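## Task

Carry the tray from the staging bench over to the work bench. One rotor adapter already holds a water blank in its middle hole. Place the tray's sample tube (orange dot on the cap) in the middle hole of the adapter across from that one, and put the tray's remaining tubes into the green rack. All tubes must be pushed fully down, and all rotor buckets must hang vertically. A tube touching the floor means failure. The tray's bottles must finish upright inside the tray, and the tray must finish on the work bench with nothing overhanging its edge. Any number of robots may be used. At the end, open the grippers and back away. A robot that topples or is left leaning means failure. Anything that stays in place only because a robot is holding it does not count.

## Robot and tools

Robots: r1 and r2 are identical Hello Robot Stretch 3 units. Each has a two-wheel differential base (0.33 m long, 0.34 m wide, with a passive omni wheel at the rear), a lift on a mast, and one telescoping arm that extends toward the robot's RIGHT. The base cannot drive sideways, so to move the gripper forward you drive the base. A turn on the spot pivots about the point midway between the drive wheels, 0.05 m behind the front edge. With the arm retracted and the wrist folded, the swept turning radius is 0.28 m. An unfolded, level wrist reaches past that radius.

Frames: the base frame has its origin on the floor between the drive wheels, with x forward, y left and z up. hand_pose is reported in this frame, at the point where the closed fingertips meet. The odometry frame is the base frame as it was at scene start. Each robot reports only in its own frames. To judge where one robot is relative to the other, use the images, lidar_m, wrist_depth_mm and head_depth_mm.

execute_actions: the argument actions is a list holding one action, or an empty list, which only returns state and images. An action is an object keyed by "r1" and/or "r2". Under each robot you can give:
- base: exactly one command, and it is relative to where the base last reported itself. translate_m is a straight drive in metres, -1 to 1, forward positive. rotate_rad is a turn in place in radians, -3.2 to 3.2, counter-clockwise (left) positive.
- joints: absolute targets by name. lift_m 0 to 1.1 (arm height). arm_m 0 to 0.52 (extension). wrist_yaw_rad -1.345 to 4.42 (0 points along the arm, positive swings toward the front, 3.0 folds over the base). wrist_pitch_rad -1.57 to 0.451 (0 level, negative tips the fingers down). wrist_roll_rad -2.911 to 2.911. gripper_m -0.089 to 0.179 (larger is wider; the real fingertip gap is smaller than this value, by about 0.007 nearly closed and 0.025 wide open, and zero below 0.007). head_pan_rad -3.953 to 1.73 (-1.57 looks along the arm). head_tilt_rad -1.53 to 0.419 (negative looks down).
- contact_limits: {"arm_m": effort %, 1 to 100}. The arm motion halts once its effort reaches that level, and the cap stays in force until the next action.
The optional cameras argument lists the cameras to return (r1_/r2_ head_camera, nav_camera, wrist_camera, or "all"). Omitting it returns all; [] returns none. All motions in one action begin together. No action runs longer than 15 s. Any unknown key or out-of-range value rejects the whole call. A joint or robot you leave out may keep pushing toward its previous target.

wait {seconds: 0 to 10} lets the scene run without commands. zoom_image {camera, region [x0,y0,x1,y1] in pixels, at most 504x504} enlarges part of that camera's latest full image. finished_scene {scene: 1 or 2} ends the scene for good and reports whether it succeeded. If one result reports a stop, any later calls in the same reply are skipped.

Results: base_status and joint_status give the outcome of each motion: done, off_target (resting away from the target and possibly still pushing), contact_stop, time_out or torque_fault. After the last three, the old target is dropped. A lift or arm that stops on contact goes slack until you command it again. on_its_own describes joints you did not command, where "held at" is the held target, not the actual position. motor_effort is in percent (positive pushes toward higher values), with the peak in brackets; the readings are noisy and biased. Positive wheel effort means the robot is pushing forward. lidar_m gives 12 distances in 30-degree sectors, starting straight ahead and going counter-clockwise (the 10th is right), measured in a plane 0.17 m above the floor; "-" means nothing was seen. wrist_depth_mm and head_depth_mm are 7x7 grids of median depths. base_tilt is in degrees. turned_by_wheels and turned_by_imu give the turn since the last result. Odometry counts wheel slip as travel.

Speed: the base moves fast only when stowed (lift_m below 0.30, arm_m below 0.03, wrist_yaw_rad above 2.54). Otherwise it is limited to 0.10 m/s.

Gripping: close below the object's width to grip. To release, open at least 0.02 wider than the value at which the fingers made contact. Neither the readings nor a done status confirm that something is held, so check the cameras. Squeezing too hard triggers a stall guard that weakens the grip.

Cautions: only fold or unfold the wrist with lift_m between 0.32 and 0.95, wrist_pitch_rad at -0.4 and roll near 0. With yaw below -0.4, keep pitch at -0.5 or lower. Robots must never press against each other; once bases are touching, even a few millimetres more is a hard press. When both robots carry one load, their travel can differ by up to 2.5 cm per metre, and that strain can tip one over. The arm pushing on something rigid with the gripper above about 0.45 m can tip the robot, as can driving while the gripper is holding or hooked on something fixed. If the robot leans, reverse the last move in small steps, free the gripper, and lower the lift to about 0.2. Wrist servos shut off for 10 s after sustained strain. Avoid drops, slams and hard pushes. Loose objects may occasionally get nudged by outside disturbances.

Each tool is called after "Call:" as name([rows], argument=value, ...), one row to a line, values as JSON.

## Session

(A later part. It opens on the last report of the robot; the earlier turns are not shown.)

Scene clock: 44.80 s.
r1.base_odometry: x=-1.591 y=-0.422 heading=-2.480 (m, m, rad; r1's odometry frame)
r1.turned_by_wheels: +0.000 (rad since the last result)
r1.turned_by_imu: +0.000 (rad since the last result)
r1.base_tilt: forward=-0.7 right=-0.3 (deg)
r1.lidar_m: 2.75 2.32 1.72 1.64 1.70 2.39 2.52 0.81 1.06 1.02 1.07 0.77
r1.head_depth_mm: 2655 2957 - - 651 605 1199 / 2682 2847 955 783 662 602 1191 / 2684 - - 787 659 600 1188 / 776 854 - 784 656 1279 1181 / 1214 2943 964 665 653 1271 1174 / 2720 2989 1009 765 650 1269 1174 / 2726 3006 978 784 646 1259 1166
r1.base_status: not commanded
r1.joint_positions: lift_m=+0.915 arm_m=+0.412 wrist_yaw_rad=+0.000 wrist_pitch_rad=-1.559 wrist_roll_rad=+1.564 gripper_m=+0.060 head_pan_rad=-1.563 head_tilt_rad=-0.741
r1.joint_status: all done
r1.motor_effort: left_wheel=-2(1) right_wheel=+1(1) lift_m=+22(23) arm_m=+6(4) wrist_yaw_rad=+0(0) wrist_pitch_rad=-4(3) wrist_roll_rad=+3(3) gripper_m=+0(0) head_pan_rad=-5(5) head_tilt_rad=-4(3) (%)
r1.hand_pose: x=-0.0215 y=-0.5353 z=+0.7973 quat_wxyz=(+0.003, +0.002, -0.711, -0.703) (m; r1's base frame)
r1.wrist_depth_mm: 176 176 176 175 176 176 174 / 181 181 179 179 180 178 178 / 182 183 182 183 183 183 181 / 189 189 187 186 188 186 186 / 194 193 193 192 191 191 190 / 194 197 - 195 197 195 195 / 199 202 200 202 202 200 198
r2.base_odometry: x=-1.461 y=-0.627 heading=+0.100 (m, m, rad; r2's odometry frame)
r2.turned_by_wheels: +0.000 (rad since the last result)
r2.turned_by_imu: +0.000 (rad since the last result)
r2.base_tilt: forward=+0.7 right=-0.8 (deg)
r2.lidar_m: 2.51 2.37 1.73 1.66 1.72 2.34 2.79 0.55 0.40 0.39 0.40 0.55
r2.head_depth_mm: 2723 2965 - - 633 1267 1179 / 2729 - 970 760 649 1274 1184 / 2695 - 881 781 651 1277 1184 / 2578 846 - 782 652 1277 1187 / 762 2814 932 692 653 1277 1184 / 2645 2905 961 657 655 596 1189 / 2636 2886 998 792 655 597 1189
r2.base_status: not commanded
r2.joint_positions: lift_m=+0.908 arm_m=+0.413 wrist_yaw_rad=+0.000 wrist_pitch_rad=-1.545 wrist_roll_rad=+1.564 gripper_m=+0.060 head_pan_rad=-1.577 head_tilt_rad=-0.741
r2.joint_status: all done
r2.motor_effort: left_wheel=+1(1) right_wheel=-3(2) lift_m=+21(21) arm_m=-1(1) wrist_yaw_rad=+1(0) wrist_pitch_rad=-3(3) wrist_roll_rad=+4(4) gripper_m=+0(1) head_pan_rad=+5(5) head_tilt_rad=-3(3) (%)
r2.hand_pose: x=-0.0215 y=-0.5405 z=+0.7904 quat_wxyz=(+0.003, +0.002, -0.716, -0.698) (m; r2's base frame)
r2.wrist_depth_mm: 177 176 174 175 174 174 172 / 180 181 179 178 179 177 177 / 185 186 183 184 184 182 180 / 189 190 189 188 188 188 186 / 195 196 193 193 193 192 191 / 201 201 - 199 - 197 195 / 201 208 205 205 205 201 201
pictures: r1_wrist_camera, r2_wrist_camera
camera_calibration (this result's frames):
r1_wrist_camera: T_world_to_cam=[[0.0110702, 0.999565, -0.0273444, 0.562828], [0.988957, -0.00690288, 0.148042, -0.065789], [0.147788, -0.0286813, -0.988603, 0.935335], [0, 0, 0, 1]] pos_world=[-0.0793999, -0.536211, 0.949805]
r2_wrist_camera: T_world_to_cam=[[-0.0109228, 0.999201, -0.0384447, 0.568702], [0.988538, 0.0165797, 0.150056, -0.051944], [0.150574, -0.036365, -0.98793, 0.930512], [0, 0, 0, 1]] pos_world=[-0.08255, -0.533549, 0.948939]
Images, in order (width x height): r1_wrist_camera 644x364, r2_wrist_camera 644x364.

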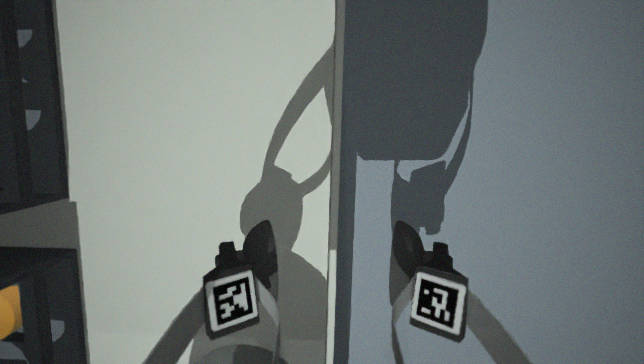

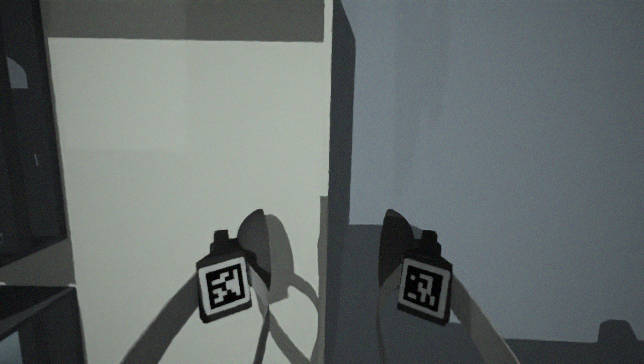

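Call:
execute_actions([
  {"r1":{"joints":{"lift_m":0.92,"arm_m":0.415,"gripper_m":-0.055}},"r2":{"joints":{"lift_m":0.913,"gripper_m":-0.055}}},
], cameras=[])

Call:
execute_actions([
  {"r1":{"joints":{"lift_m":0.96}},"r2":{"joints":{"lift_m":0.953}}},
], cameras=["r1_wrist_camera","r2_wrist_camera","r1_head_camera"])

Scene clock: 47.73 s.
r1.base_odometry: x=-1.591 y=-0.422 heading=-2.480 (m, m, rad; r1's odometry frame)
r1.turned_by_wheels: +0.000 (rad since the last result)
r1.turned_by_imu: +0.000 (rad since the last result)
r1.base_tilt: forward=-0.7 right=-0.3 (deg)
r1.lidar_m: 2.75 2.31 1.72 1.64 1.70 2.40 2.52 0.81 1.06 1.02 1.06 0.77
r1.head_depth_mm: 2683 2938 - - 644 604 1201 / 2673 - 940 780 665 601 1190 / 2695 - - 783 661 600 1186 / 772 860 - 792 656 1278 1180 / 2631 2947 965 665 653 1266 1179 / 2709 2984 1009 762 648 1263 1172 / 2714 2961 981 785 646 1260 1168
r1.base_status: not commanded
r1.joint_positions: lift_m=+0.920 arm_m=+0.415 wrist_yaw_rad=+0.000 wrist_pitch_rad=-1.561 wrist_roll_rad=+1.568 gripper_m=-0.054 head_pan_rad=-1.563 head_tilt_rad=-0.741
r1.joint_status: all done
r1.motor_effort: left_wheel=-1(1) right_wheel=+1(1) lift_m=+28(25) arm_m=+5(6) wrist_yaw_rad=+0(1) wrist_pitch_rad=-3(4) wrist_roll_rad=+1(3) gripper_m=-19(93) head_pan_rad=-5(5) head_tilt_rad=-4(3) (%)
r1.hand_pose: x=-0.0215 y=-0.5377 z=+0.8021 quat_wxyz=(+0.001, +0.000, -0.710, -0.704) (m; r1's base frame)
r1.wrist_depth_mm: 179 179 176 178 180 180 178 / 182 182 181 181 184 183 182 / 185 187 186 185 188 186 186 / 188 191 189 189 192 191 190 / 194 196 192 192 194 195 194 / 194 199 198 - 201 199 199 / 200 204 201 204 208 205 204
r2.base_odometry: x=-1.461 y=-0.627 heading=+0.100 (m, m, rad; r2's odometry frame)
r2.turned_by_wheels: +0.000 (rad since the last result)
r2.turned_by_imu: +0.000 (rad since the last result)
r2.base_tilt: forward=+0.8 right=-0.8 (deg)
r2.lidar_m: 2.51 2.38 1.73 1.66 1.72 2.34 2.79 0.56 0.40 0.39 0.40 0.54
r2.head_depth_mm: 2721 2982 - - 633 1274 1175 / 2699 - 967 762 649 1272 1177 / 2664 - 796 778 651 1276 1179 / 2602 836 - 782 652 1273 1186 / 757 2794 918 689 653 1275 1182 / 2627 2888 960 657 655 596 1185 / 2645 2917 996 790 655 597 1187
r2.base_status: not commanded
r2.joint_positions: lift_m=+0.912 arm_m=+0.413 wrist_yaw_rad=+0.000 wrist_pitch_rad=-1.545 wrist_roll_rad=+1.566 gripper_m=-0.054 head_pan_rad=-1.577 head_tilt_rad=-0.741
r2.joint_status: all done
r2.motor_effort: left_wheel=+1(2) right_wheel=-3(2) lift_m=+45(48) arm_m=-1(1) wrist_yaw_rad=+1(1) wrist_pitch_rad=-3(3) wrist_roll_rad=+3(4) gripper_m=-27(100) head_pan_rad=+5(5) head_tilt_rad=-3(3) (%)
r2.hand_pose: x=-0.0215 y=-0.5405 z=+0.7944 quat_wxyz=(+0.002, +0.001, -0.716, -0.698) (m; r2's base frame)
r2.wrist_depth_mm: 178 177 177 178 177 177 175 / 181 183 181 182 183 180 180 / 186 188 187 186 187 186 185 / 190 194 191 191 192 190 189 / 196 199 197 194 198 196 194 / 203 204 202 - 202 201 200 / 204 211 209 209 208 206 205
pictures: none
No camera images: the call's "cameras" was empty. Leave "cameras" out to get every camera's image.

Scene clock: 48.90 s.
r1.base_odometry: x=-1.591 y=-0.422 heading=-2.480 (m, m, rad; r1's odometry frame)
r1.turned_by_wheels: +0.000 (rad since the last result)
r1.turned_by_imu: +0.000 (rad since the last result)
r1.base_tilt: forward=-0.7 right=-0.2 (deg)
r1.lidar_m: 2.75 2.31 1.72 1.64 1.71 2.39 2.52 0.81 1.06 1.02 1.07 0.77
r1.head_depth_mm: 2674 - - 819 668 605 1194 / 2632 3005 952 741 664 601 1188 / 2639 - 837 737 660 599 1189 / 730 1500 - 734 657 1280 1179 / 2670 2999 758 661 653 1268 1178 / 2686 2974 1009 744 649 1271 1170 / 2723 3034 981 787 646 1261 1167
r1.base_status: not commanded
r1.joint_positions: lift_m=+0.960 arm_m=+0.415 wrist_yaw_rad=+0.000 wrist_pitch_rad=-1.560 wrist_roll_rad=+1.568 gripper_m=-0.054 head_pan_rad=-1.563 head_tilt_rad=-0.741
r1.joint_status: all done
r1.motor_effort: left_wheel=-1(2) right_wheel=+2(2) lift_m=+32(34) arm_m=+5(5) wrist_yaw_rad=+0(0) wrist_pitch_rad=-3(3) wrist_roll_rad=+1(1) gripper_m=-21(20) head_pan_rad=-5(4) head_tilt_rad=-3(3) (%)
r1.hand_pose: x=-0.0215 y=-0.5378 z=+0.8418 quat_wxyz=(+0.001, +0.000, -0.710, -0.704) (m; r1's base frame)
r1.wrist_depth_mm: 180 179 178 179 217 218 215 / 182 183 183 182 223 221 222 / 185 188 185 186 227 225 224 / 189 191 189 189 233 231 230 / 195 195 194 192 236 236 238 / 195 199 197 - 245 241 243 / 196 203 201 203 250 246 -
r2.base_odometry: x=-1.461 y=-0.627 heading=+0.100 (m, m, rad; r2's odometry frame)
r2.turned_by_wheels: +0.000 (rad since the last result)
r2.turned_by_imu: +0.000 (rad since the last result)
r2.base_tilt: forward=+0.7 right=-0.8 (deg)
r2.lidar_m: 2.51 2.38 1.73 1.66 1.72 2.34 2.79 0.55 0.40 0.39 0.40 0.55
r2.head_depth_mm: 2722 - - 759 648 1274 1184 / 2634 - 951 740 650 1275 1185 / 2625 - 804 721 650 1276 1184 / 2553 - - 682 653 1280 1183 / 746 1556 772 675 654 1279 1188 / 2650 2898 626 654 656 596 1187 / 2674 2901 997 791 654 596 1186
r2.base_status: not commanded
r2.joint_positions: lift_m=+0.952 arm_m=+0.413 wrist_yaw_rad=+0.000 wrist_pitch_rad=-1.545 wrist_roll_rad=+1.566 gripper_m=-0.048 head_pan_rad=-1.577 head_tilt_rad=-0.741
r2.joint_status: all done
r2.on_its_own: gripper_m is held at -0.049, not at your -0.055, by its stall guard, which is still easing
r2.motor_effort: left_wheel=+1(1) right_wheel=-2(2) lift_m=+53(55) arm_m=-1(1) wrist_yaw_rad=+1(0) wrist_pitch_rad=-3(3) wrist_roll_rad=+2(2) gripper_m=-8(27) head_pan_rad=+5(5) head_tilt_rad=-3(3) (%)
r2.hand_pose: x=-0.0215 y=-0.5405 z=+0.8341 quat_wxyz=(+0.002, +0.001, -0.716, -0.698) (m; r2's base frame)
r2.wrist_depth_mm: 177 176 176 176 216 213 213 / 182 182 180 181 220 219 219 / 186 186 185 187 227 224 225 / 190 192 191 193 232 231 230 / 197 197 196 194 240 236 239 / 203 204 203 - 244 244 - / 204 209 209 212 251 250 -
pictures: r1_head_camera (sideways: a quarter turn clockwise sets it upright), r1_wrist_camera, r2_wrist_camera
camera_calibration (this result's frames):
r1_head_camera: T_world_to_cam=[[-0.0466809, 0.662169, -0.747899, 0.997995], [0.99871, 0.0159737, -0.0481929, 0.0579858], [-0.0199651, -0.749184, -0.662061, 0.822994], [0, 0, 0, 1]] pos_world=[0.00510749, -0.0451938, 1.29407]
r1_wrist_camera: T_world_to_cam=[[0.0161745, 0.999546, -0.0254293, 0.565039], [0.988901, -0.0122352, 0.148072, -0.0753015], [0.147694, -0.0275421, -0.98865, 0.979917], [0, 0, 0, 1]] pos_world=[-0.079401, -0.538715, 0.994313]
r2_wrist_camera: T_world_to_cam=[[-0.00880351, 0.999222, -0.0384469, 0.570422], [0.988563, 0.0144853, 0.150108, -0.0596793], [0.150548, -0.0366857, -0.987922, 0.973519], [0, 0, 0, 1]] pos_world=[-0.082543, -0.533399, 0.992649]
Images, in order (width x height): r1_head_camera 896x504, r1_wrist_camera 644x364, r2_wrist_camera 644x364.

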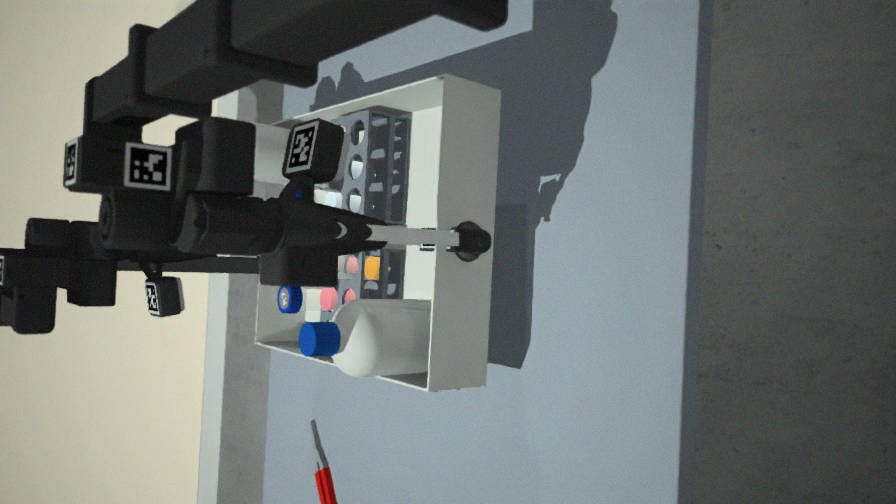

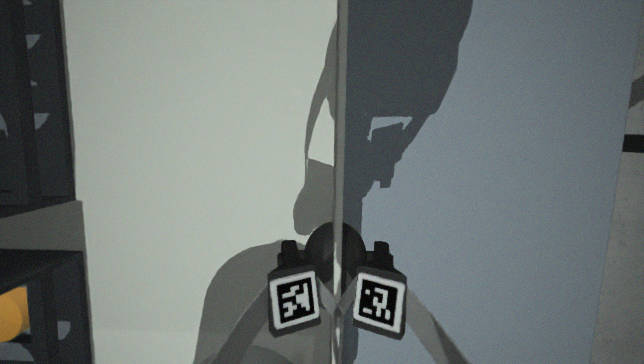

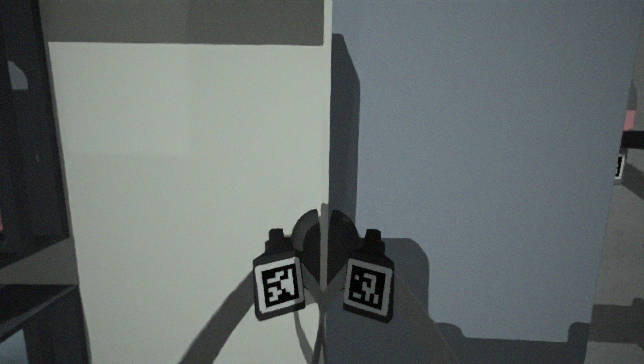

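Call:
execute_actions([
  {"r1":{"joints":{"lift_m":1.05,"gripper_m":-0.056}},"r2":{"joints":{"lift_m":1.043,"gripper_m":-0.052}}},
], cameras=[])

Call:
execute_actions([
  {"r1":{"base":{"translate_m":-0.3},"joints":{"head_pan_rad":-2.6,"head_tilt_rad":-0.6}},"r2":{"base":{"translate_m":0.3},"joints":{"head_pan_rad":-0.5,"head_tilt_rad":-0.6}}},
], cameras=["r1_wrist_camera","r2_wrist_camera"])

Scene clock: 52.37 s.
r1.base_odometry: x=-1.591 y=-0.422 heading=-2.480 (m, m, rad; r1's odometry frame)
r1.turned_by_wheels: +0.000 (rad since the last result)
r1.turned_by_imu: +0.000 (rad since the last result)
r1.base_tilt: forward=-0.7 right=-0.3 (deg)
r1.lidar_m: 2.75 2.32 1.71 1.64 1.70 2.39 2.51 0.81 1.06 1.02 1.07 0.76
r1.head_depth_mm: 2716 2994 1057 818 669 605 1198 / 2630 2894 723 742 666 602 1189 / - 829 725 757 661 600 1193 / 770 - 721 755 657 1273 1182 / 2671 908 577 747 653 1273 1177 / 2729 2983 896 767 649 1264 1173 / 2714 3009 981 786 646 1259 1169
r1.base_status: not commanded
r1.joint_positions: lift_m=+1.050 arm_m=+0.415 wrist_yaw_rad=+0.000 wrist_pitch_rad=-1.560 wrist_roll_rad=+1.568 gripper_m=-0.055 head_pan_rad=-1.563 head_tilt_rad=-0.741
r1.joint_status: all done
r1.motor_effort: left_wheel=-2(2) right_wheel=+2(1) lift_m=+32(28) arm_m=+3(5) wrist_yaw_rad=+0(0) wrist_pitch_rad=-3(3) wrist_roll_rad=+1(1) gripper_m=-21(29) head_pan_rad=-5(5) head_tilt_rad=-4(4) (%)
r1.hand_pose: x=-0.0215 y=-0.5378 z=+0.9318 quat_wxyz=(+0.001, +0.000, -0.710, -0.704) (m; r1's base frame)
r1.wrist_depth_mm: 180 180 178 178 302 298 - / 181 184 182 183 307 307 - / 185 188 186 186 312 315 - / 190 190 190 189 321 321 - / 197 195 194 190 328 331 - / 195 199 197 - 336 338 - / 199 203 201 204 344 345 -
r2.base_odometry: x=-1.461 y=-0.627 heading=+0.100 (m, m, rad; r2's odometry frame)
r2.turned_by_wheels: +0.000 (rad since the last result)
r2.turned_by_imu: +0.000 (rad since the last result)
r2.base_tilt: forward=+0.7 right=-0.7 (deg)
r2.lidar_m: 2.50 2.38 1.73 1.66 1.71 2.35 2.79 0.56 0.40 0.39 0.40 0.54
r2.head_depth_mm: 2815 2942 980 781 649 1268 1181 / 2761 2928 697 761 650 1275 1182 / 2762 766 701 762 651 1280 1185 / - - 717 753 652 1277 1182 / 1365 880 706 743 654 1277 1187 / 2625 877 567 746 655 597 1190 / 2654 2905 964 789 656 597 1186
r2.base_status: not commanded
r2.joint_positions: lift_m=+1.042 arm_m=+0.413 wrist_yaw_rad=+0.000 wrist_pitch_rad=-1.545 wrist_roll_rad=+1.566 gripper_m=-0.048 head_pan_rad=-1.577 head_tilt_rad=-0.741
r2.joint_status: gripper_m off_target (ended at -0.048, target -0.052); the others done
r2.motor_effort: left_wheel=+1(1) right_wheel=-2(2) lift_m=+52(54) arm_m=-1(1) wrist_yaw_rad=+1(1) wrist_pitch_rad=-3(3) wrist_roll_rad=+3(2) gripper_m=-24(49) head_pan_rad=+5(4) head_tilt_rad=-3(3) (%)
r2.hand_pose: x=-0.0215 y=-0.5405 z=+0.9241 quat_wxyz=(+0.002, +0.001, -0.716, -0.698) (m; r2's base frame)
r2.wrist_depth_mm: 177 177 175 177 300 299 - / 182 182 181 182 307 305 - / 187 188 186 186 316 315 - / 192 193 191 192 322 319 - / 197 197 195 193 331 334 - / 204 204 202 - 342 340 - / 205 211 210 209 352 355 -
pictures: none
No camera images: the call's "cameras" was empty. Leave "cameras" out to get every camera's image.

Scene clock: 56.53 s.
r1.base_odometry: x=-1.354 y=-0.238 heading=-2.480 (m, m, rad; r1's odometry frame)
r1.turned_by_wheels: +0.000 (rad since the last result)
r1.turned_by_imu: +0.000 (rad since the last result)
r1.base_tilt: forward=-0.7 right=-0.3 (deg)
r1.lidar_m: 3.05 2.33 1.70 1.64 1.73 2.38 2.22 0.55 0.59 1.02 1.06 1.04
r1.head_depth_mm: - 2443 - - - - 1245 / - 2739 - - - - 1264 / - - - - - - 1264 / - - - - - 1413 1263 / - - - - - 1373 1200 / 3907 - - - - 819 1213 / 3472 - - - 694 618 1221
r1.base_status: done
r1.joint_positions: lift_m=+1.050 arm_m=+0.415 wrist_yaw_rad=+0.000 wrist_pitch_rad=-1.566 wrist_roll_rad=+1.568 gripper_m=-0.055 head_pan_rad=-2.593 head_tilt_rad=-0.606
r1.joint_status: all done
r1.motor_effort: left_wheel=-3(5) right_wheel=+2(5) lift_m=+32(32) arm_m=+5(5) wrist_yaw_rad=+0(0) wrist_pitch_rad=+0(3) wrist_roll_rad=+1(1) gripper_m=-20(21) head_pan_rad=-5(57) head_tilt_rad=+1(13) (%)
r1.hand_pose: x=-0.0215 y=-0.5363 z=+0.9319 quat_wxyz=(+0.001, +0.000, -0.708, -0.706) (m; r1's base frame)
r1.wrist_depth_mm: 179 179 178 178 301 300 - / 181 182 184 182 312 306 - / 185 186 185 186 315 317 - / 189 190 189 189 323 320 - / 194 195 194 192 328 329 - / 192 198 196 - 335 339 - / 196 202 200 202 347 348 -
r2.base_odometry: x=-1.163 y=-0.597 heading=+0.100 (m, m, rad; r2's odometry frame)
r2.turned_by_wheels: +0.000 (rad since the last result)
r2.turned_by_imu: -0.001 (rad since the last result)
r2.base_tilt: forward=+0.7 right=-0.8 (deg)
r2.lidar_m: 2.21 2.38 1.73 1.66 1.72 2.35 3.09 0.55 0.40 0.38 0.40 0.54
r2.head_depth_mm: 3468 3735 3086 2256 740 610 1226 / - - 3116 2288 742 740 1207 / - - 3101 2295 1800 1448 1213 / - - 3152 2300 1802 1488 1262 / - - 2860 2297 1805 1488 1261 / - 2586 3162 2296 1811 1504 1268 / - 2356 3198 2270 1808 1499 1267
r2.base_status: done
r2.joint_positions: lift_m=+1.042 arm_m=+0.413 wrist_yaw_rad=+0.000 wrist_pitch_rad=-1.554 wrist_roll_rad=+1.566 gripper_m=-0.048 head_pan_rad=-0.507 head_tilt_rad=-0.606
r2.joint_status: all done
r2.motor_effort: left_wheel=-1(3) right_wheel=+0(7) lift_m=+53(53) arm_m=+1(1) wrist_yaw_rad=+1(1) wrist_pitch_rad=+1(3) wrist_roll_rad=+2(3) gripper_m=-24(23) head_pan_rad=+5(51) head_tilt_rad=+2(11) (%)
r2.hand_pose: x=-0.0215 y=-0.5380 z=+0.9243 quat_wxyz=(+0.002, +0.001, -0.713, -0.701) (m; r2's base frame)
r2.wrist_depth_mm: 175 175 174 177 301 303 - / 180 180 180 182 312 309 - / 184 186 185 187 318 317 - / 190 190 191 193 327 324 - / 195 198 196 193 332 336 - / 201 204 202 - 346 344 - / 203 209 209 211 350 357 -
pictures: r1_wrist_camera, r2_wrist_camera
camera_calibration (this result's frames):
r1_wrist_camera: T_world_to_cam=[[0.0161903, 0.999677, -0.0196016, 0.560476], [0.9889, -0.0131137, 0.148001, -0.0890341], [0.147696, -0.0217802, -0.988793, 1.07228], [0, 0, 0, 1]] pos_world=[-0.0794003, -0.538108, 1.08443]
r2_wrist_camera: T_world_to_cam=[[-0.00882402, 0.999527, -0.0294648, 0.563265], [0.988563, 0.013156, 0.150236, -0.0740841], [0.150553, -0.0278021, -0.988211, 1.06773], [0, 0, 0, 1]] pos_world=[-0.0825431, -0.532339, 1.08287]
Images, in order (width x height): r1_wrist_camera 644x364, r2_wrist_camera 644x364.

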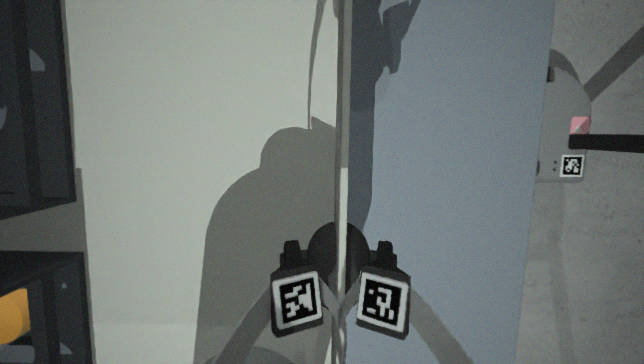

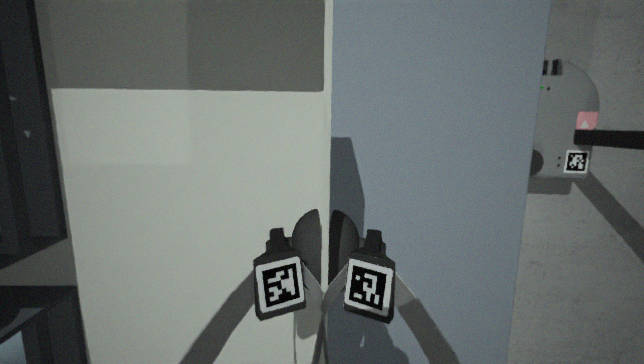

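Call:
execute_actions([
  {"r1":{"base":{"translate_m":-0.7},"joints":{"arm_m":0.404}},"r2":{"base":{"translate_m":0.7}}},
], cameras=["r1_wrist_camera","r2_wrist_camera"])

Scene clock: 66.80 s.
r1.base_odometry: x=-0.802 y=+0.192 heading=-2.480 (m, m, rad; r1's odometry frame)
r1.turned_by_wheels: +0.000 (rad since the last result)
r1.turned_by_imu: -0.001 (rad since the last result)
r1.base_tilt: forward=-0.8 right=-0.2 (deg)
r1.lidar_m: 1.71 2.34 1.70 1.67 1.73 2.40 1.53 1.54 3.18 1.03 0.44 1.45
r1.head_depth_mm: 2953 2471 - - - - 1244 / - 2437 - - - - 1274 / - - - - - - 1261 / - - - - - 1420 1264 / - - - - - 1458 1254 / 3864 - - - - 1469 1253 / 3476 - - - 1684 1462 1242
r1.base_status: done
r1.joint_positions: lift_m=+1.050 arm_m=+0.404 wrist_yaw_rad=+0.000 wrist_pitch_rad=-1.567 wrist_roll_rad=+1.568 gripper_m=-0.055 head_pan_rad=-2.593 head_tilt_rad=-0.606
r1.joint_status: all done
r1.motor_effort: left_wheel=-2(5) right_wheel=+2(4) lift_m=+31(32) arm_m=+0(7) wrist_yaw_rad=+0(0) wrist_pitch_rad=+0(7) wrist_roll_rad=+1(1) gripper_m=-22(22) head_pan_rad=-5(4) head_tilt_rad=+2(1) (%)
r1.hand_pose: x=-0.0215 y=-0.5257 z=+0.9320 quat_wxyz=(+0.001, +0.000, -0.708, -0.706) (m; r1's base frame)
r1.wrist_depth_mm: 180 181 181 181 - - - / 182 184 185 184 - - - / 185 188 187 186 - - - / 187 192 190 190 - - - / 194 193 194 192 - - - / 193 198 197 - - - - / 195 201 199 199 548 - -
r2.base_odometry: x=-0.466 y=-0.528 heading=+0.100 (m, m, rad; r2's odometry frame)
r2.turned_by_wheels: +0.000 (rad since the last result)
r2.turned_by_imu: -0.002 (rad since the last result)
r2.base_tilt: forward=+0.6 right=-0.8 (deg)
r2.lidar_m: 1.51 2.40 1.74 1.67 1.73 2.35 1.55 0.54 0.46 1.05 3.24 1.53
r2.head_depth_mm: 3474 3687 3081 2261 1795 1474 1253 / 3824 - 3089 2276 1785 1479 1261 / - - 2802 2196 1794 1488 1259 / - - 2970 2277 1805 1487 1258 / - 2126 2842 2294 1808 1483 1266 / - 2121 2710 2223 1801 1488 1265 / - 2140 1579 2147 1820 1495 1272
r2.base_status: done
r2.joint_positions: lift_m=+1.042 arm_m=+0.413 wrist_yaw_rad=+0.000 wrist_pitch_rad=-1.554 wrist_roll_rad=+1.566 gripper_m=-0.044 head_pan_rad=-0.507 head_tilt_rad=-0.606
r2.joint_status: not commanded
r2.on_its_own: gripper_m is held at -0.046, not at your -0.052, by its stall guard, which is not easing now
r2.motor_effort: left_wheel=+0(6) right_wheel=+0(7) lift_m=+52(52) arm_m=+1(1) wrist_yaw_rad=+1(0) wrist_pitch_rad=+1(5) wrist_roll_rad=+2(2) gripper_m=-24(26) head_pan_rad=+5(5) head_tilt_rad=+2(2) (%)
r2.hand_pose: x=-0.0215 y=-0.5378 z=+0.9243 quat_wxyz=(+0.002, +0.001, -0.713, -0.702) (m; r2's base frame)
r2.wrist_depth_mm: 175 175 175 175 - - - / 180 180 180 180 - - - / 184 186 184 186 - - - / 189 191 190 192 - - - / 195 197 197 - - - - / 202 204 203 - - - - / 203 211 211 214 - - -
pictures: r1_wrist_camera, r2_wrist_camera
camera_calibration (this result's frames):
r1_wrist_camera: T_world_to_cam=[[0.016159, 0.999683, -0.0192847, 0.549593], [0.988901, -0.0131297, 0.147997, -0.0889003], [0.147697, -0.0214621, -0.9888, 1.0727], [0, 0, 0, 1]] pos_world=[-0.0794008, -0.527563, 1.08444]
r2_wrist_camera: T_world_to_cam=[[-0.00885305, 0.999535, -0.0291706, 0.56278], [0.988562, 0.0131405, 0.15024, -0.0740994], [0.150554, -0.0275069, -0.988219, 1.06791], [0, 0, 0, 1]] pos_world=[-0.0825438, -0.53217, 1.08288]
Images, in order (width x height): r1_wrist_camera 644x364, r2_wrist_camera 644x364.

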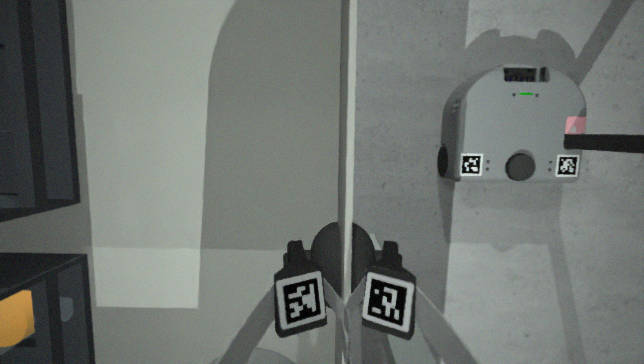

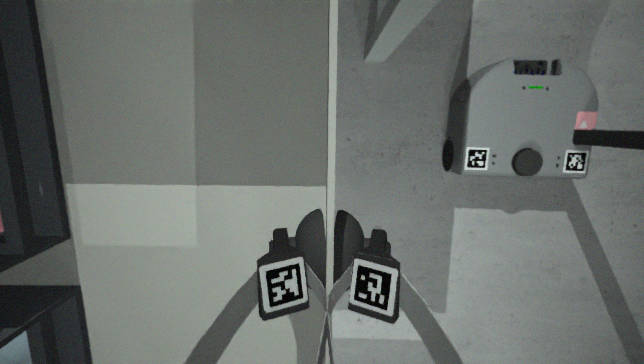

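Call:
execute_actions([
  {"r1":{"base":{"translate_m":-0.9},"joints":{"arm_m":0.39}},"r2":{"base":{"translate_m":0.9}}},
], cameras=["r1_wrist_camera","r2_wrist_camera","r2_head_camera","r1_nav_camera"])

Scene clock: 78.50 s.
r1.base_odometry: x=-0.091 y=+0.744 heading=-2.481 (m, m, rad; r1's odometry frame)
r1.turned_by_wheels: +0.000 (rad since the last result)
r1.turned_by_imu: -0.002 (rad since the last result)
r1.base_tilt: forward=-0.8 right=-0.3 (deg)
r1.lidar_m: 2.60 2.34 1.74 1.68 1.75 2.41 2.04 0.68 1.15 1.37 3.20 1.21
r1.head_depth_mm: 3486 2451 - - - - 1241 / 2166 2279 - - - - 1265 / 3924 - - - - - 1262 / - - - - - 1383 1230 / - - - - - 1442 1232 / 3829 - - - - 1473 1248 / 3496 - - - 1632 1469 1241
r1.base_status: done
r1.joint_positions: lift_m=+1.050 arm_m=+0.390 wrist_yaw_rad=+0.000 wrist_pitch_rad=-1.567 wrist_roll_rad=+1.568 gripper_m=-0.052 head_pan_rad=-2.593 head_tilt_rad=-0.606
r1.joint_status: all done
r1.motor_effort: left_wheel=-2(6) right_wheel=+3(3) lift_m=+32(32) arm_m=+1(6) wrist_yaw_rad=+0(1) wrist_pitch_rad=+0(5) wrist_roll_rad=+1(1) gripper_m=-22(23) head_pan_rad=-5(5) head_tilt_rad=+3(1) (%)
r1.hand_pose: x=-0.0215 y=-0.5115 z=+0.9320 quat_wxyz=(+0.001, +0.000, -0.708, -0.706) (m; r1's base frame)
r1.wrist_depth_mm: 183 184 183 183 - - - / 184 187 187 186 - - - / 185 190 189 189 - - - / 188 193 192 191 - - - / 196 194 195 193 - - - / 183 197 197 - - - - / 184 201 200 201 - - -
r2.base_odometry: x=+0.429 y=-0.438 heading=+0.100 (m, m, rad; r2's odometry frame)
r2.turned_by_wheels: +0.000 (rad since the last result)
r2.turned_by_imu: -0.001 (rad since the last result)
r2.base_tilt: forward=+0.6 right=-0.8 (deg)
r2.lidar_m: 1.37 2.41 1.74 1.68 1.74 2.36 1.51 1.24 3.24 1.38 1.15 0.67
r2.head_depth_mm: 3465 3685 1287 977 1779 1473 1254 / 3849 - 1296 942 1741 1483 1258 / - - 1298 947 907 1440 1233 / - - 1304 950 874 1220 1214 / 3789 2275 1311 991 1805 1420 1268 / 3633 2186 1323 2215 1720 1495 1264 / 3459 2138 1596 2140 1820 1499 1272
r2.base_status: done
r2.joint_positions: lift_m=+1.042 arm_m=+0.413 wrist_yaw_rad=+0.000 wrist_pitch_rad=-1.555 wrist_roll_rad=+1.566 gripper_m=-0.044 head_pan_rad=-0.507 head_tilt_rad=-0.606
r2.joint_status: not commanded
r2.on_its_own: gripper_m is held at -0.046, not at your -0.052, by its stall guard, which is not easing now
r2.motor_effort: left_wheel=-1(4) right_wheel=+1(6) lift_m=+52(53) arm_m=+3(3) wrist_yaw_rad=+0(0) wrist_pitch_rad=+1(4) wrist_roll_rad=+2(2) gripper_m=-28(27) head_pan_rad=+5(5) head_tilt_rad=+2(1) (%)
r2.hand_pose: x=-0.0215 y=-0.5375 z=+0.9243 quat_wxyz=(+0.002, +0.001, -0.713, -0.702) (m; r2's base frame)
r2.wrist_depth_mm: 172 172 171 172 - - - / 178 178 177 178 - - - / 182 184 184 184 - - - / 188 191 190 191 - - - / 196 198 197 193 - - - / 203 205 203 - - - - / 186 212 213 212 - - -
pictures: r1_nav_camera (sideways: a quarter turn counterclockwise sets it upright), r1_wrist_camera, r2_head_camera (sideways: a quarter turn clockwise sets it upright), r2_wrist_camera
camera_calibration (this result's frames):
r1_nav_camera: T_world_to_cam=[[-0.489366, -0.283338, 0.824767, -1.03028], [-0.537856, 0.842513, -0.0296967, 0.0939306], [-0.686463, -0.458139, -0.564693, 0.699804], [0, 0, 0, 1]] pos_world=[0.0267282, -0.0504467, 1.2477]
r1_wrist_camera: T_world_to_cam=[[0.016123, 0.999691, -0.0189345, 0.535025], [0.988901, -0.013146, 0.147992, -0.088718], [0.147697, -0.0211104, -0.988807, 1.0732], [0, 0, 0, 1]] pos_world=[-0.0794014, -0.513371, 1.08444]
r2_head_camera: T_world_to_cam=[[-0.461722, 0.289313, -0.838517, 1.10721], [0.515709, 0.856685, 0.0116105, -0.0163046], [0.721704, -0.42707, -0.544751, 0.657396], [0, 0, 0, 1]] pos_world=[0.0451847, -0.0256068, 1.28672]
r2_wrist_camera: T_world_to_cam=[[-0.00888097, 0.999545, -0.0288347, 0.56224], [0.988562, 0.0131176, 0.150245, -0.0741195], [0.150555, -0.0271706, -0.988228, 1.06811], [0, 0, 0, 1]] pos_world=[-0.0825444, -0.531991, 1.08289]
Images, in order (width x height): r1_nav_camera 672x504, r1_wrist_camera 644x364, r2_head_camera 896x504, r2_wrist_camera 644x364.

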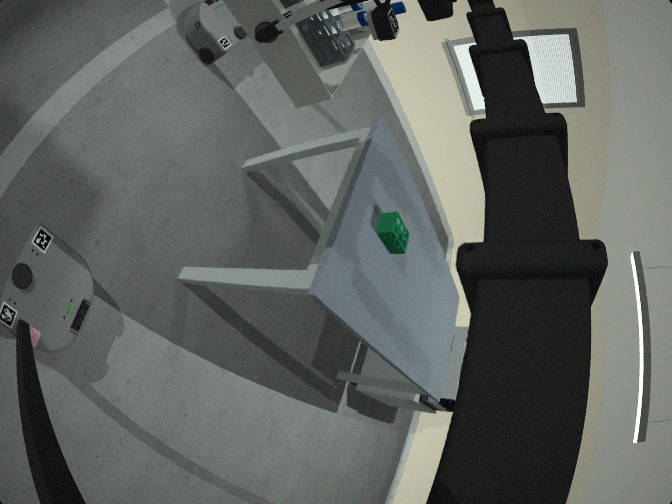

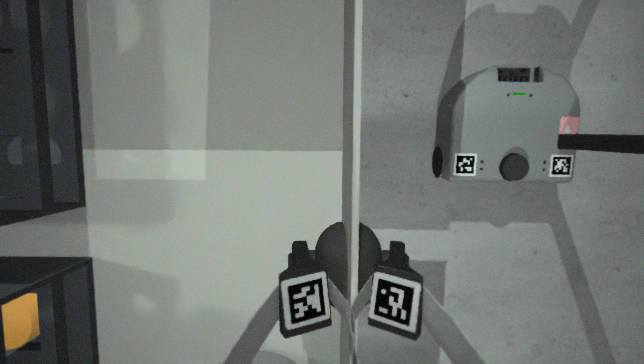

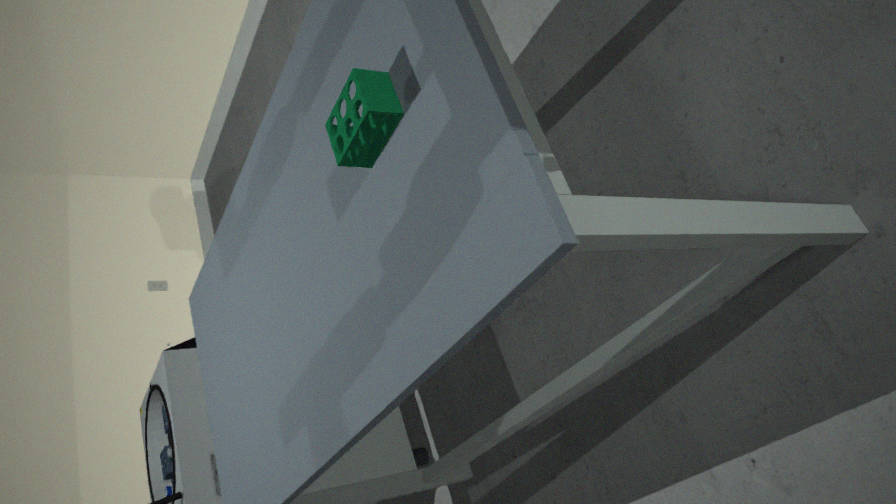

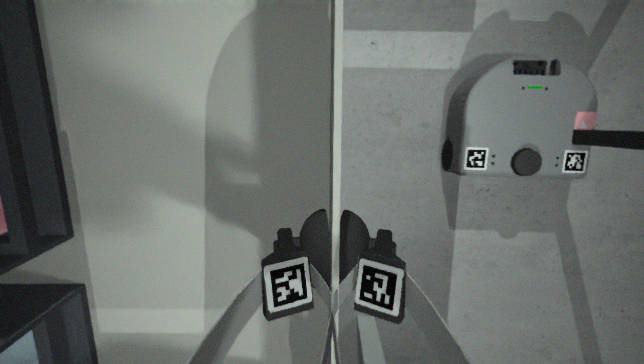

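Call:
execute_actions([
  {"r1":{"joints":{"arm_m":0.335}},"r2":{"joints":{"arm_m":0.463}}},
], cameras=[])

Call:
execute_actions([
  {"r1":{"joints":{"arm_m":0.285}},"r2":{"joints":{"arm_m":0.513}}},
], cameras=["r1_wrist_camera","r2_wrist_camera"])

Call:
execute_actions([
  {"r1":{"base":{"translate_m":-0.6}},"r2":{"base":{"translate_m":0.6}}},
], cameras=["r1_wrist_camera","r2_wrist_camera"])

Scene clock: 82.80 s.
r1.base_odometry: x=-0.091 y=+0.744 heading=-2.481 (m, m, rad; r1's odometry frame)
r1.turned_by_wheels: +0.000 (rad since the last result)
r1.turned_by_imu: +0.000 (rad since the last result)
r1.base_tilt: forward=-0.7 right=-0.3 (deg)
r1.lidar_m: 2.60 2.33 1.74 1.68 1.75 2.41 2.04 0.68 1.15 1.37 3.21 1.20
r1.head_depth_mm: 3484 2449 - - - - 1244 / 2160 2266 - - - - 1266 / 3876 - - - - - 1263 / - - - - - 1375 1236 / - - - - - 1449 1232 / 3859 - - - - 1476 1245 / 3452 - - - 1637 1464 1240
r1.base_status: not commanded
r1.joint_positions: lift_m=+1.050 arm_m=+0.335 wrist_yaw_rad=+0.000 wrist_pitch_rad=-1.567 wrist_roll_rad=+1.568 gripper_m=-0.052 head_pan_rad=-2.593 head_tilt_rad=-0.606
r1.joint_status: all done
r1.motor_effort: left_wheel=-3(2) right_wheel=+2(3) lift_m=+31(32) arm_m=-1(1) wrist_yaw_rad=+0(0) wrist_pitch_rad=+1(0) wrist_roll_rad=+1(1) gripper_m=-21(23) head_pan_rad=-5(5) head_tilt_rad=+3(2) (%)
r1.hand_pose: x=-0.0215 y=-0.4567 z=+0.9320 quat_wxyz=(+0.001, +0.000, -0.708, -0.706) (m; r1's base frame)
r1.wrist_depth_mm: 182 184 183 183 - - - / 185 188 185 186 - - - / 186 190 188 188 - - - / 188 192 192 191 - - - / 195 196 193 194 - - - / 183 199 198 - - - - / 197 201 201 200 - - -
r2.base_odometry: x=+0.429 y=-0.438 heading=+0.100 (m, m, rad; r2's odometry frame)
r2.turned_by_wheels: +0.000 (rad since the last result)
r2.turned_by_imu: +0.000 (rad since the last result)
r2.base_tilt: forward=+0.6 right=-0.8 (deg)
r2.lidar_m: 1.37 2.41 1.75 1.68 1.74 2.36 1.51 1.24 3.24 1.38 1.15 0.67
r2.head_depth_mm: 3471 3701 1283 978 1796 1476 1255 / 3784 - 1291 944 1742 1484 1257 / - - 1301 945 911 1451 1238 / - - 1303 948 876 1226 1215 / 3824 2271 1311 993 1802 1420 1268 / 3605 2178 1318 2215 1726 1494 1266 / 3464 2139 1586 2145 1825 1502 1269
r2.base_status: not commanded
r2.joint_positions: lift_m=+1.042 arm_m=+0.462 wrist_yaw_rad=+0.000 wrist_pitch_rad=-1.554 wrist_roll_rad=+1.566 gripper_m=-0.044 head_pan_rad=-0.507 head_tilt_rad=-0.606
r2.joint_status: all done
r2.on_its_own: gripper_m is held at -0.046, not at your -0.052, by its stall guard, which is not easing now
r2.motor_effort: left_wheel=-1(1) right_wheel=+1(1) lift_m=+53(52) arm_m=+6(7) wrist_yaw_rad=+1(1) wrist_pitch_rad=+1(1) wrist_roll_rad=+2(2) gripper_m=-26(27) head_pan_rad=+5(5) head_tilt_rad=+2(1) (%)
r2.hand_pose: x=-0.0215 y=-0.5872 z=+0.9243 quat_wxyz=(+0.002, +0.001, -0.713, -0.702) (m; r2's base frame)
r2.wrist_depth_mm: 173 173 172 173 - - - / 177 178 177 179 - - - / 181 184 184 186 - - - / 188 190 189 191 - - - / 195 198 196 195 - - - / 203 205 203 - - - - / 204 212 211 213 - - -
pictures: none
No camera images: the call's "cameras" was empty. Leave "cameras" out to get every camera's image.

Scene clock: 84.27 s.
r1.base_odometry: x=-0.091 y=+0.744 heading=-2.481 (m, m, rad; r1's odometry frame)
r1.turned_by_wheels: +0.000 (rad since the last result)
r1.turned_by_imu: +0.000 (rad since the last result)
r1.base_tilt: forward=-0.8 right=-0.3 (deg)
r1.lidar_m: 2.59 2.34 1.74 1.68 1.75 2.41 2.03 0.68 1.15 1.38 3.20 1.20
r1.head_depth_mm: 3448 2448 - - - - 1245 / 2158 2268 - - - - 1264 / 3918 - - - - - 1262 / - - - - - 1385 1223 / - - - - - 1448 1229 / 3850 - - - - 1473 1248 / 3499 - - - 1625 1466 1245
r1.base_status: not commanded
r1.joint_positions: lift_m=+1.050 arm_m=+0.285 wrist_yaw_rad=+0.000 wrist_pitch_rad=-1.567 wrist_roll_rad=+1.568 gripper_m=-0.052 head_pan_rad=-2.593 head_tilt_rad=-0.606
r1.joint_status: all done
r1.motor_effort: left_wheel=-2(3) right_wheel=+2(3) lift_m=+31(33) arm_m=-1(1) wrist_yaw_rad=-1(0) wrist_pitch_rad=+0(0) wrist_roll_rad=+1(1) gripper_m=-22(21) head_pan_rad=-5(5) head_tilt_rad=+2(2) (%)
r1.hand_pose: x=-0.0215 y=-0.4067 z=+0.9320 quat_wxyz=(+0.001, +0.000, -0.708, -0.706) (m; r1's base frame)
r1.wrist_depth_mm: 183 185 184 183 - - - / 185 187 186 185 - - - / 188 190 190 188 - - - / 187 193 191 190 - - - / 195 195 193 194 - - - / 185 198 197 - - - - / 185 202 201 201 - - -
r2.base_odometry: x=+0.429 y=-0.438 heading=+0.100 (m, m, rad; r2's odometry frame)
r2.turned_by_wheels: +0.000 (rad since the last result)
r2.turned_by_imu: +0.000 (rad since the last result)
r2.base_tilt: forward=+0.6 right=-0.8 (deg)
r2.lidar_m: 1.37 2.41 1.75 1.68 1.74 2.37 1.51 1.24 3.23 1.38 1.15 0.67
r2.head_depth_mm: 3428 3706 1286 980 1784 1486 1259 / 3799 - 1294 946 1732 1482 1258 / - - 1299 948 908 1449 1237 / - - 1304 949 874 1222 1211 / 3813 2258 1313 994 1802 1415 1265 / 3613 2169 1318 2219 1727 1487 1266 / 3422 2142 1586 2146 1814 1500 1271
r2.base_status: not commanded
r2.joint_positions: lift_m=+1.042 arm_m=+0.512 wrist_yaw_rad=+0.000 wrist_pitch_rad=-1.554 wrist_roll_rad=+1.566 gripper_m=-0.044 head_pan_rad=-0.507 head_tilt_rad=-0.606
r2.joint_status: all done
r2.on_its_own: gripper_m is held at -0.046, not at your -0.052, by its stall guard, which is not easing now
r2.motor_effort: left_wheel=-1(1) right_wheel=+1(1) lift_m=+52(52) arm_m=+6(6) wrist_yaw_rad=+1(0) wrist_pitch_rad=+1(1) wrist_roll_rad=+2(2) gripper_m=-25(25) head_pan_rad=+5(5) head_tilt_rad=+1(2) (%)
r2.hand_pose: x=-0.0215 y=-0.6372 z=+0.9243 quat_wxyz=(+0.002, +0.001, -0.713, -0.702) (m; r2's base frame)
r2.wrist_depth_mm: 172 172 172 174 - - - / 177 179 178 179 - - - / 182 183 183 186 - - - / 187 190 189 192 - - - / 192 197 195 195 - - - / 202 204 204 - - - - / 202 213 212 215 - - -
pictures: r1_wrist_camera, r2_wrist_camera
camera_calibration (this result's frames):
r1_wrist_camera: T_world_to_cam=[[0.016145, 0.999685, -0.0192022, 0.430534], [0.988901, -0.0131281, 0.147996, -0.0873361], [0.147697, -0.0213785, -0.988802, 1.07529], [0, 0, 0, 1]] pos_world=[-0.0794009, -0.408557, 1.08444]
r2_wrist_camera: T_world_to_cam=[[-0.0088521, 0.999537, -0.0290988, 0.662098], [0.988562, 0.0131288, 0.150241, -0.0728015], [0.150554, -0.027436, -0.988221, 1.06522], [0, 0, 0, 1]] pos_world=[-0.0825437, -0.63161, 1.08288]
Images, in order (width x height): r1_wrist_camera 644x364, r2_wrist_camera 644x364.

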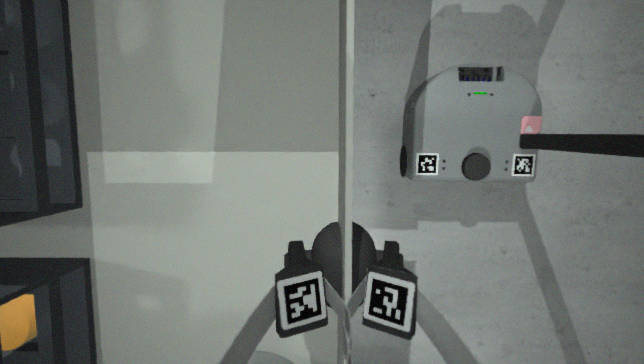

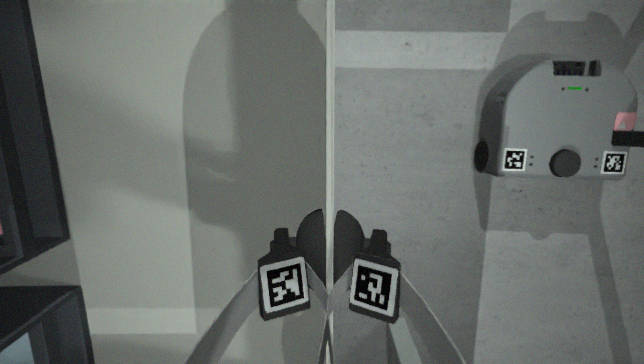

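Scene clock: 91.63 s.
r1.base_odometry: x=+0.382 y=+1.113 heading=-2.481 (m, m, rad; r1's odometry frame)
r1.turned_by_wheels: +0.000 (rad since the last result)
r1.turned_by_imu: -0.004 (rad since the last result)
r1.base_tilt: forward=-0.8 right=-0.3 (deg)
r1.lidar_m: 1.78 2.38 1.75 1.68 1.74 2.40 1.45 1.40 1.03 0.34 3.19 2.01
r1.head_depth_mm: 2958 3130 - - - - 1242 / 3122 2696 - - - - 1266 / 1750 1902 - - - - 1260 / 3442 3723 - - - 1415 1261 / 3690 - - - - 1439 1251 / 3806 - - - - 656 1246 / 3464 - - - 694 605 1192
r1.base_status: done
r1.joint_positions: lift_m=+1.050 arm_m=+0.285 wrist_yaw_rad=+0.000 wrist_pitch_rad=-1.567 wrist_roll_rad=+1.568 gripper_m=-0.052 head_pan_rad=-2.593 head_tilt_rad=-0.606
r1.joint_status: not commanded
r1.motor_effort: left_wheel=-2(5) right_wheel=+2(4) lift_m=+32(31) arm_m=+3(3) wrist_yaw_rad=+0(0) wrist_pitch_rad=+0(1) wrist_roll_rad=+1(1) gripper_m=-25(25) head_pan_rad=-5(4) head_tilt_rad=+2(2) (%)
r1.hand_pose: x=-0.0215 y=-0.4062 z=+0.9320 quat_wxyz=(+0.001, +0.000, -0.708, -0.706) (m; r1's base frame)
r1.wrist_depth_mm: 182 187 186 185 305 - - / 185 187 188 188 312 - - / 188 191 190 190 318 - - / 189 192 193 192 322 - - / 196 197 196 193 - - - / 192 198 199 - - - - / 177 200 200 199 - - -
r2.base_odometry: x=+1.026 y=-0.378 heading=+0.100 (m, m, rad; r2's odometry frame)
r2.turned_by_wheels: +0.000 (rad since the last result)
r2.turned_by_imu: +0.000 (rad since the last result)
r2.base_tilt: forward=+0.7 right=-0.8 (deg)
r2.lidar_m: 1.35 2.42 1.75 1.69 1.75 2.38 1.82 2.05 3.23 0.35 0.37 0.51
r2.head_depth_mm: 3424 3694 1288 941 740 610 1180 / 3752 - 1295 941 742 643 1260 / 3616 - 1298 948 745 1447 1232 / 3415 3622 1309 948 824 1486 1216 / 3241 2045 1313 994 1810 1418 1261 / 3052 2106 1320 1625 1713 1492 1270 / 2880 1586 1688 2143 1819 1491 1271
r2.base_status: done
r2.joint_positions: lift_m=+1.042 arm_m=+0.512 wrist_yaw_rad=+0.000 wrist_pitch_rad=-1.555 wrist_roll_rad=+1.566 gripper_m=-0.044 head_pan_rad=-0.507 head_tilt_rad=-0.606
r2.joint_status: not commanded
r2.on_its_own: gripper_m is held at -0.046, not at your -0.052, by its stall guard, which is not easing now
r2.motor_effort: left_wheel=-2(4) right_wheel=+2(8) lift_m=+53(52) arm_m=+6(6) wrist_yaw_rad=+0(0) wrist_pitch_rad=+1(1) wrist_roll_rad=+2(2) gripper_m=-29(30) head_pan_rad=+5(5) head_tilt_rad=+2(2) (%)
r2.hand_pose: x=-0.0215 y=-0.6370 z=+0.9243 quat_wxyz=(+0.002, +0.001, -0.712, -0.702) (m; r2's base frame)
r2.wrist_depth_mm: 169 171 172 171 - - - / 176 177 176 177 - - - / 181 183 182 184 - 318 321 / 187 190 189 191 325 328 324 / 195 197 198 192 332 335 330 / 203 206 205 - 343 342 341 / 183 215 213 213 352 353 352
pictures: r1_wrist_camera, r2_wrist_camera
camera_calibration (this result's frames):
r1_wrist_camera: T_world_to_cam=[[0.0160851, 0.999698, -0.0186036, 0.429516], [0.988902, -0.0131575, 0.147988, -0.0873357], [0.147698, -0.0207776, -0.988814, 1.07557], [0, 0, 0, 1]] pos_world=[-0.079402, -0.408187, 1.08445]
r2_wrist_camera: T_world_to_cam=[[-0.00890645, 0.999554, -0.028518, 0.661421], [0.988561, 0.0130952, 0.150249, -0.0728329], [0.150555, -0.0268536, -0.988237, 1.06562], [0, 0, 0, 1]] pos_world=[-0.082545, -0.631556, 1.0829]
Images, in order (width x height): r1_wrist_camera 644x364, r2_wrist_camera 644x364.

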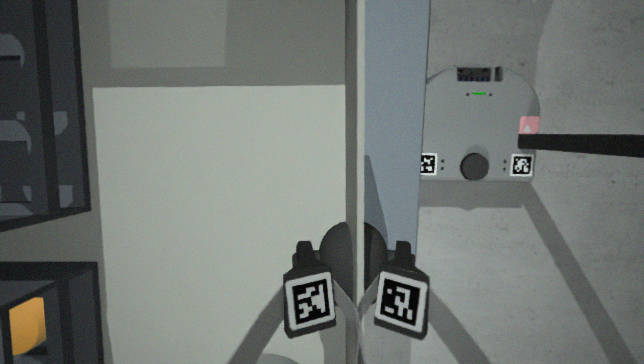

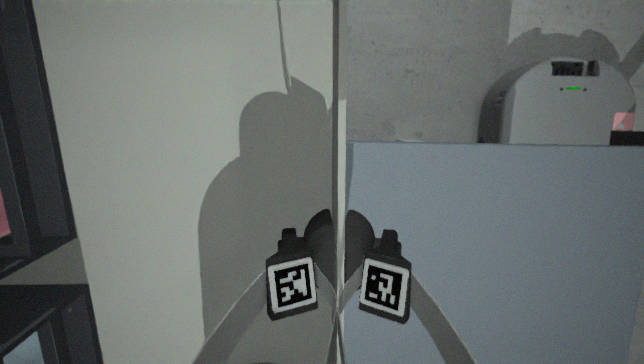

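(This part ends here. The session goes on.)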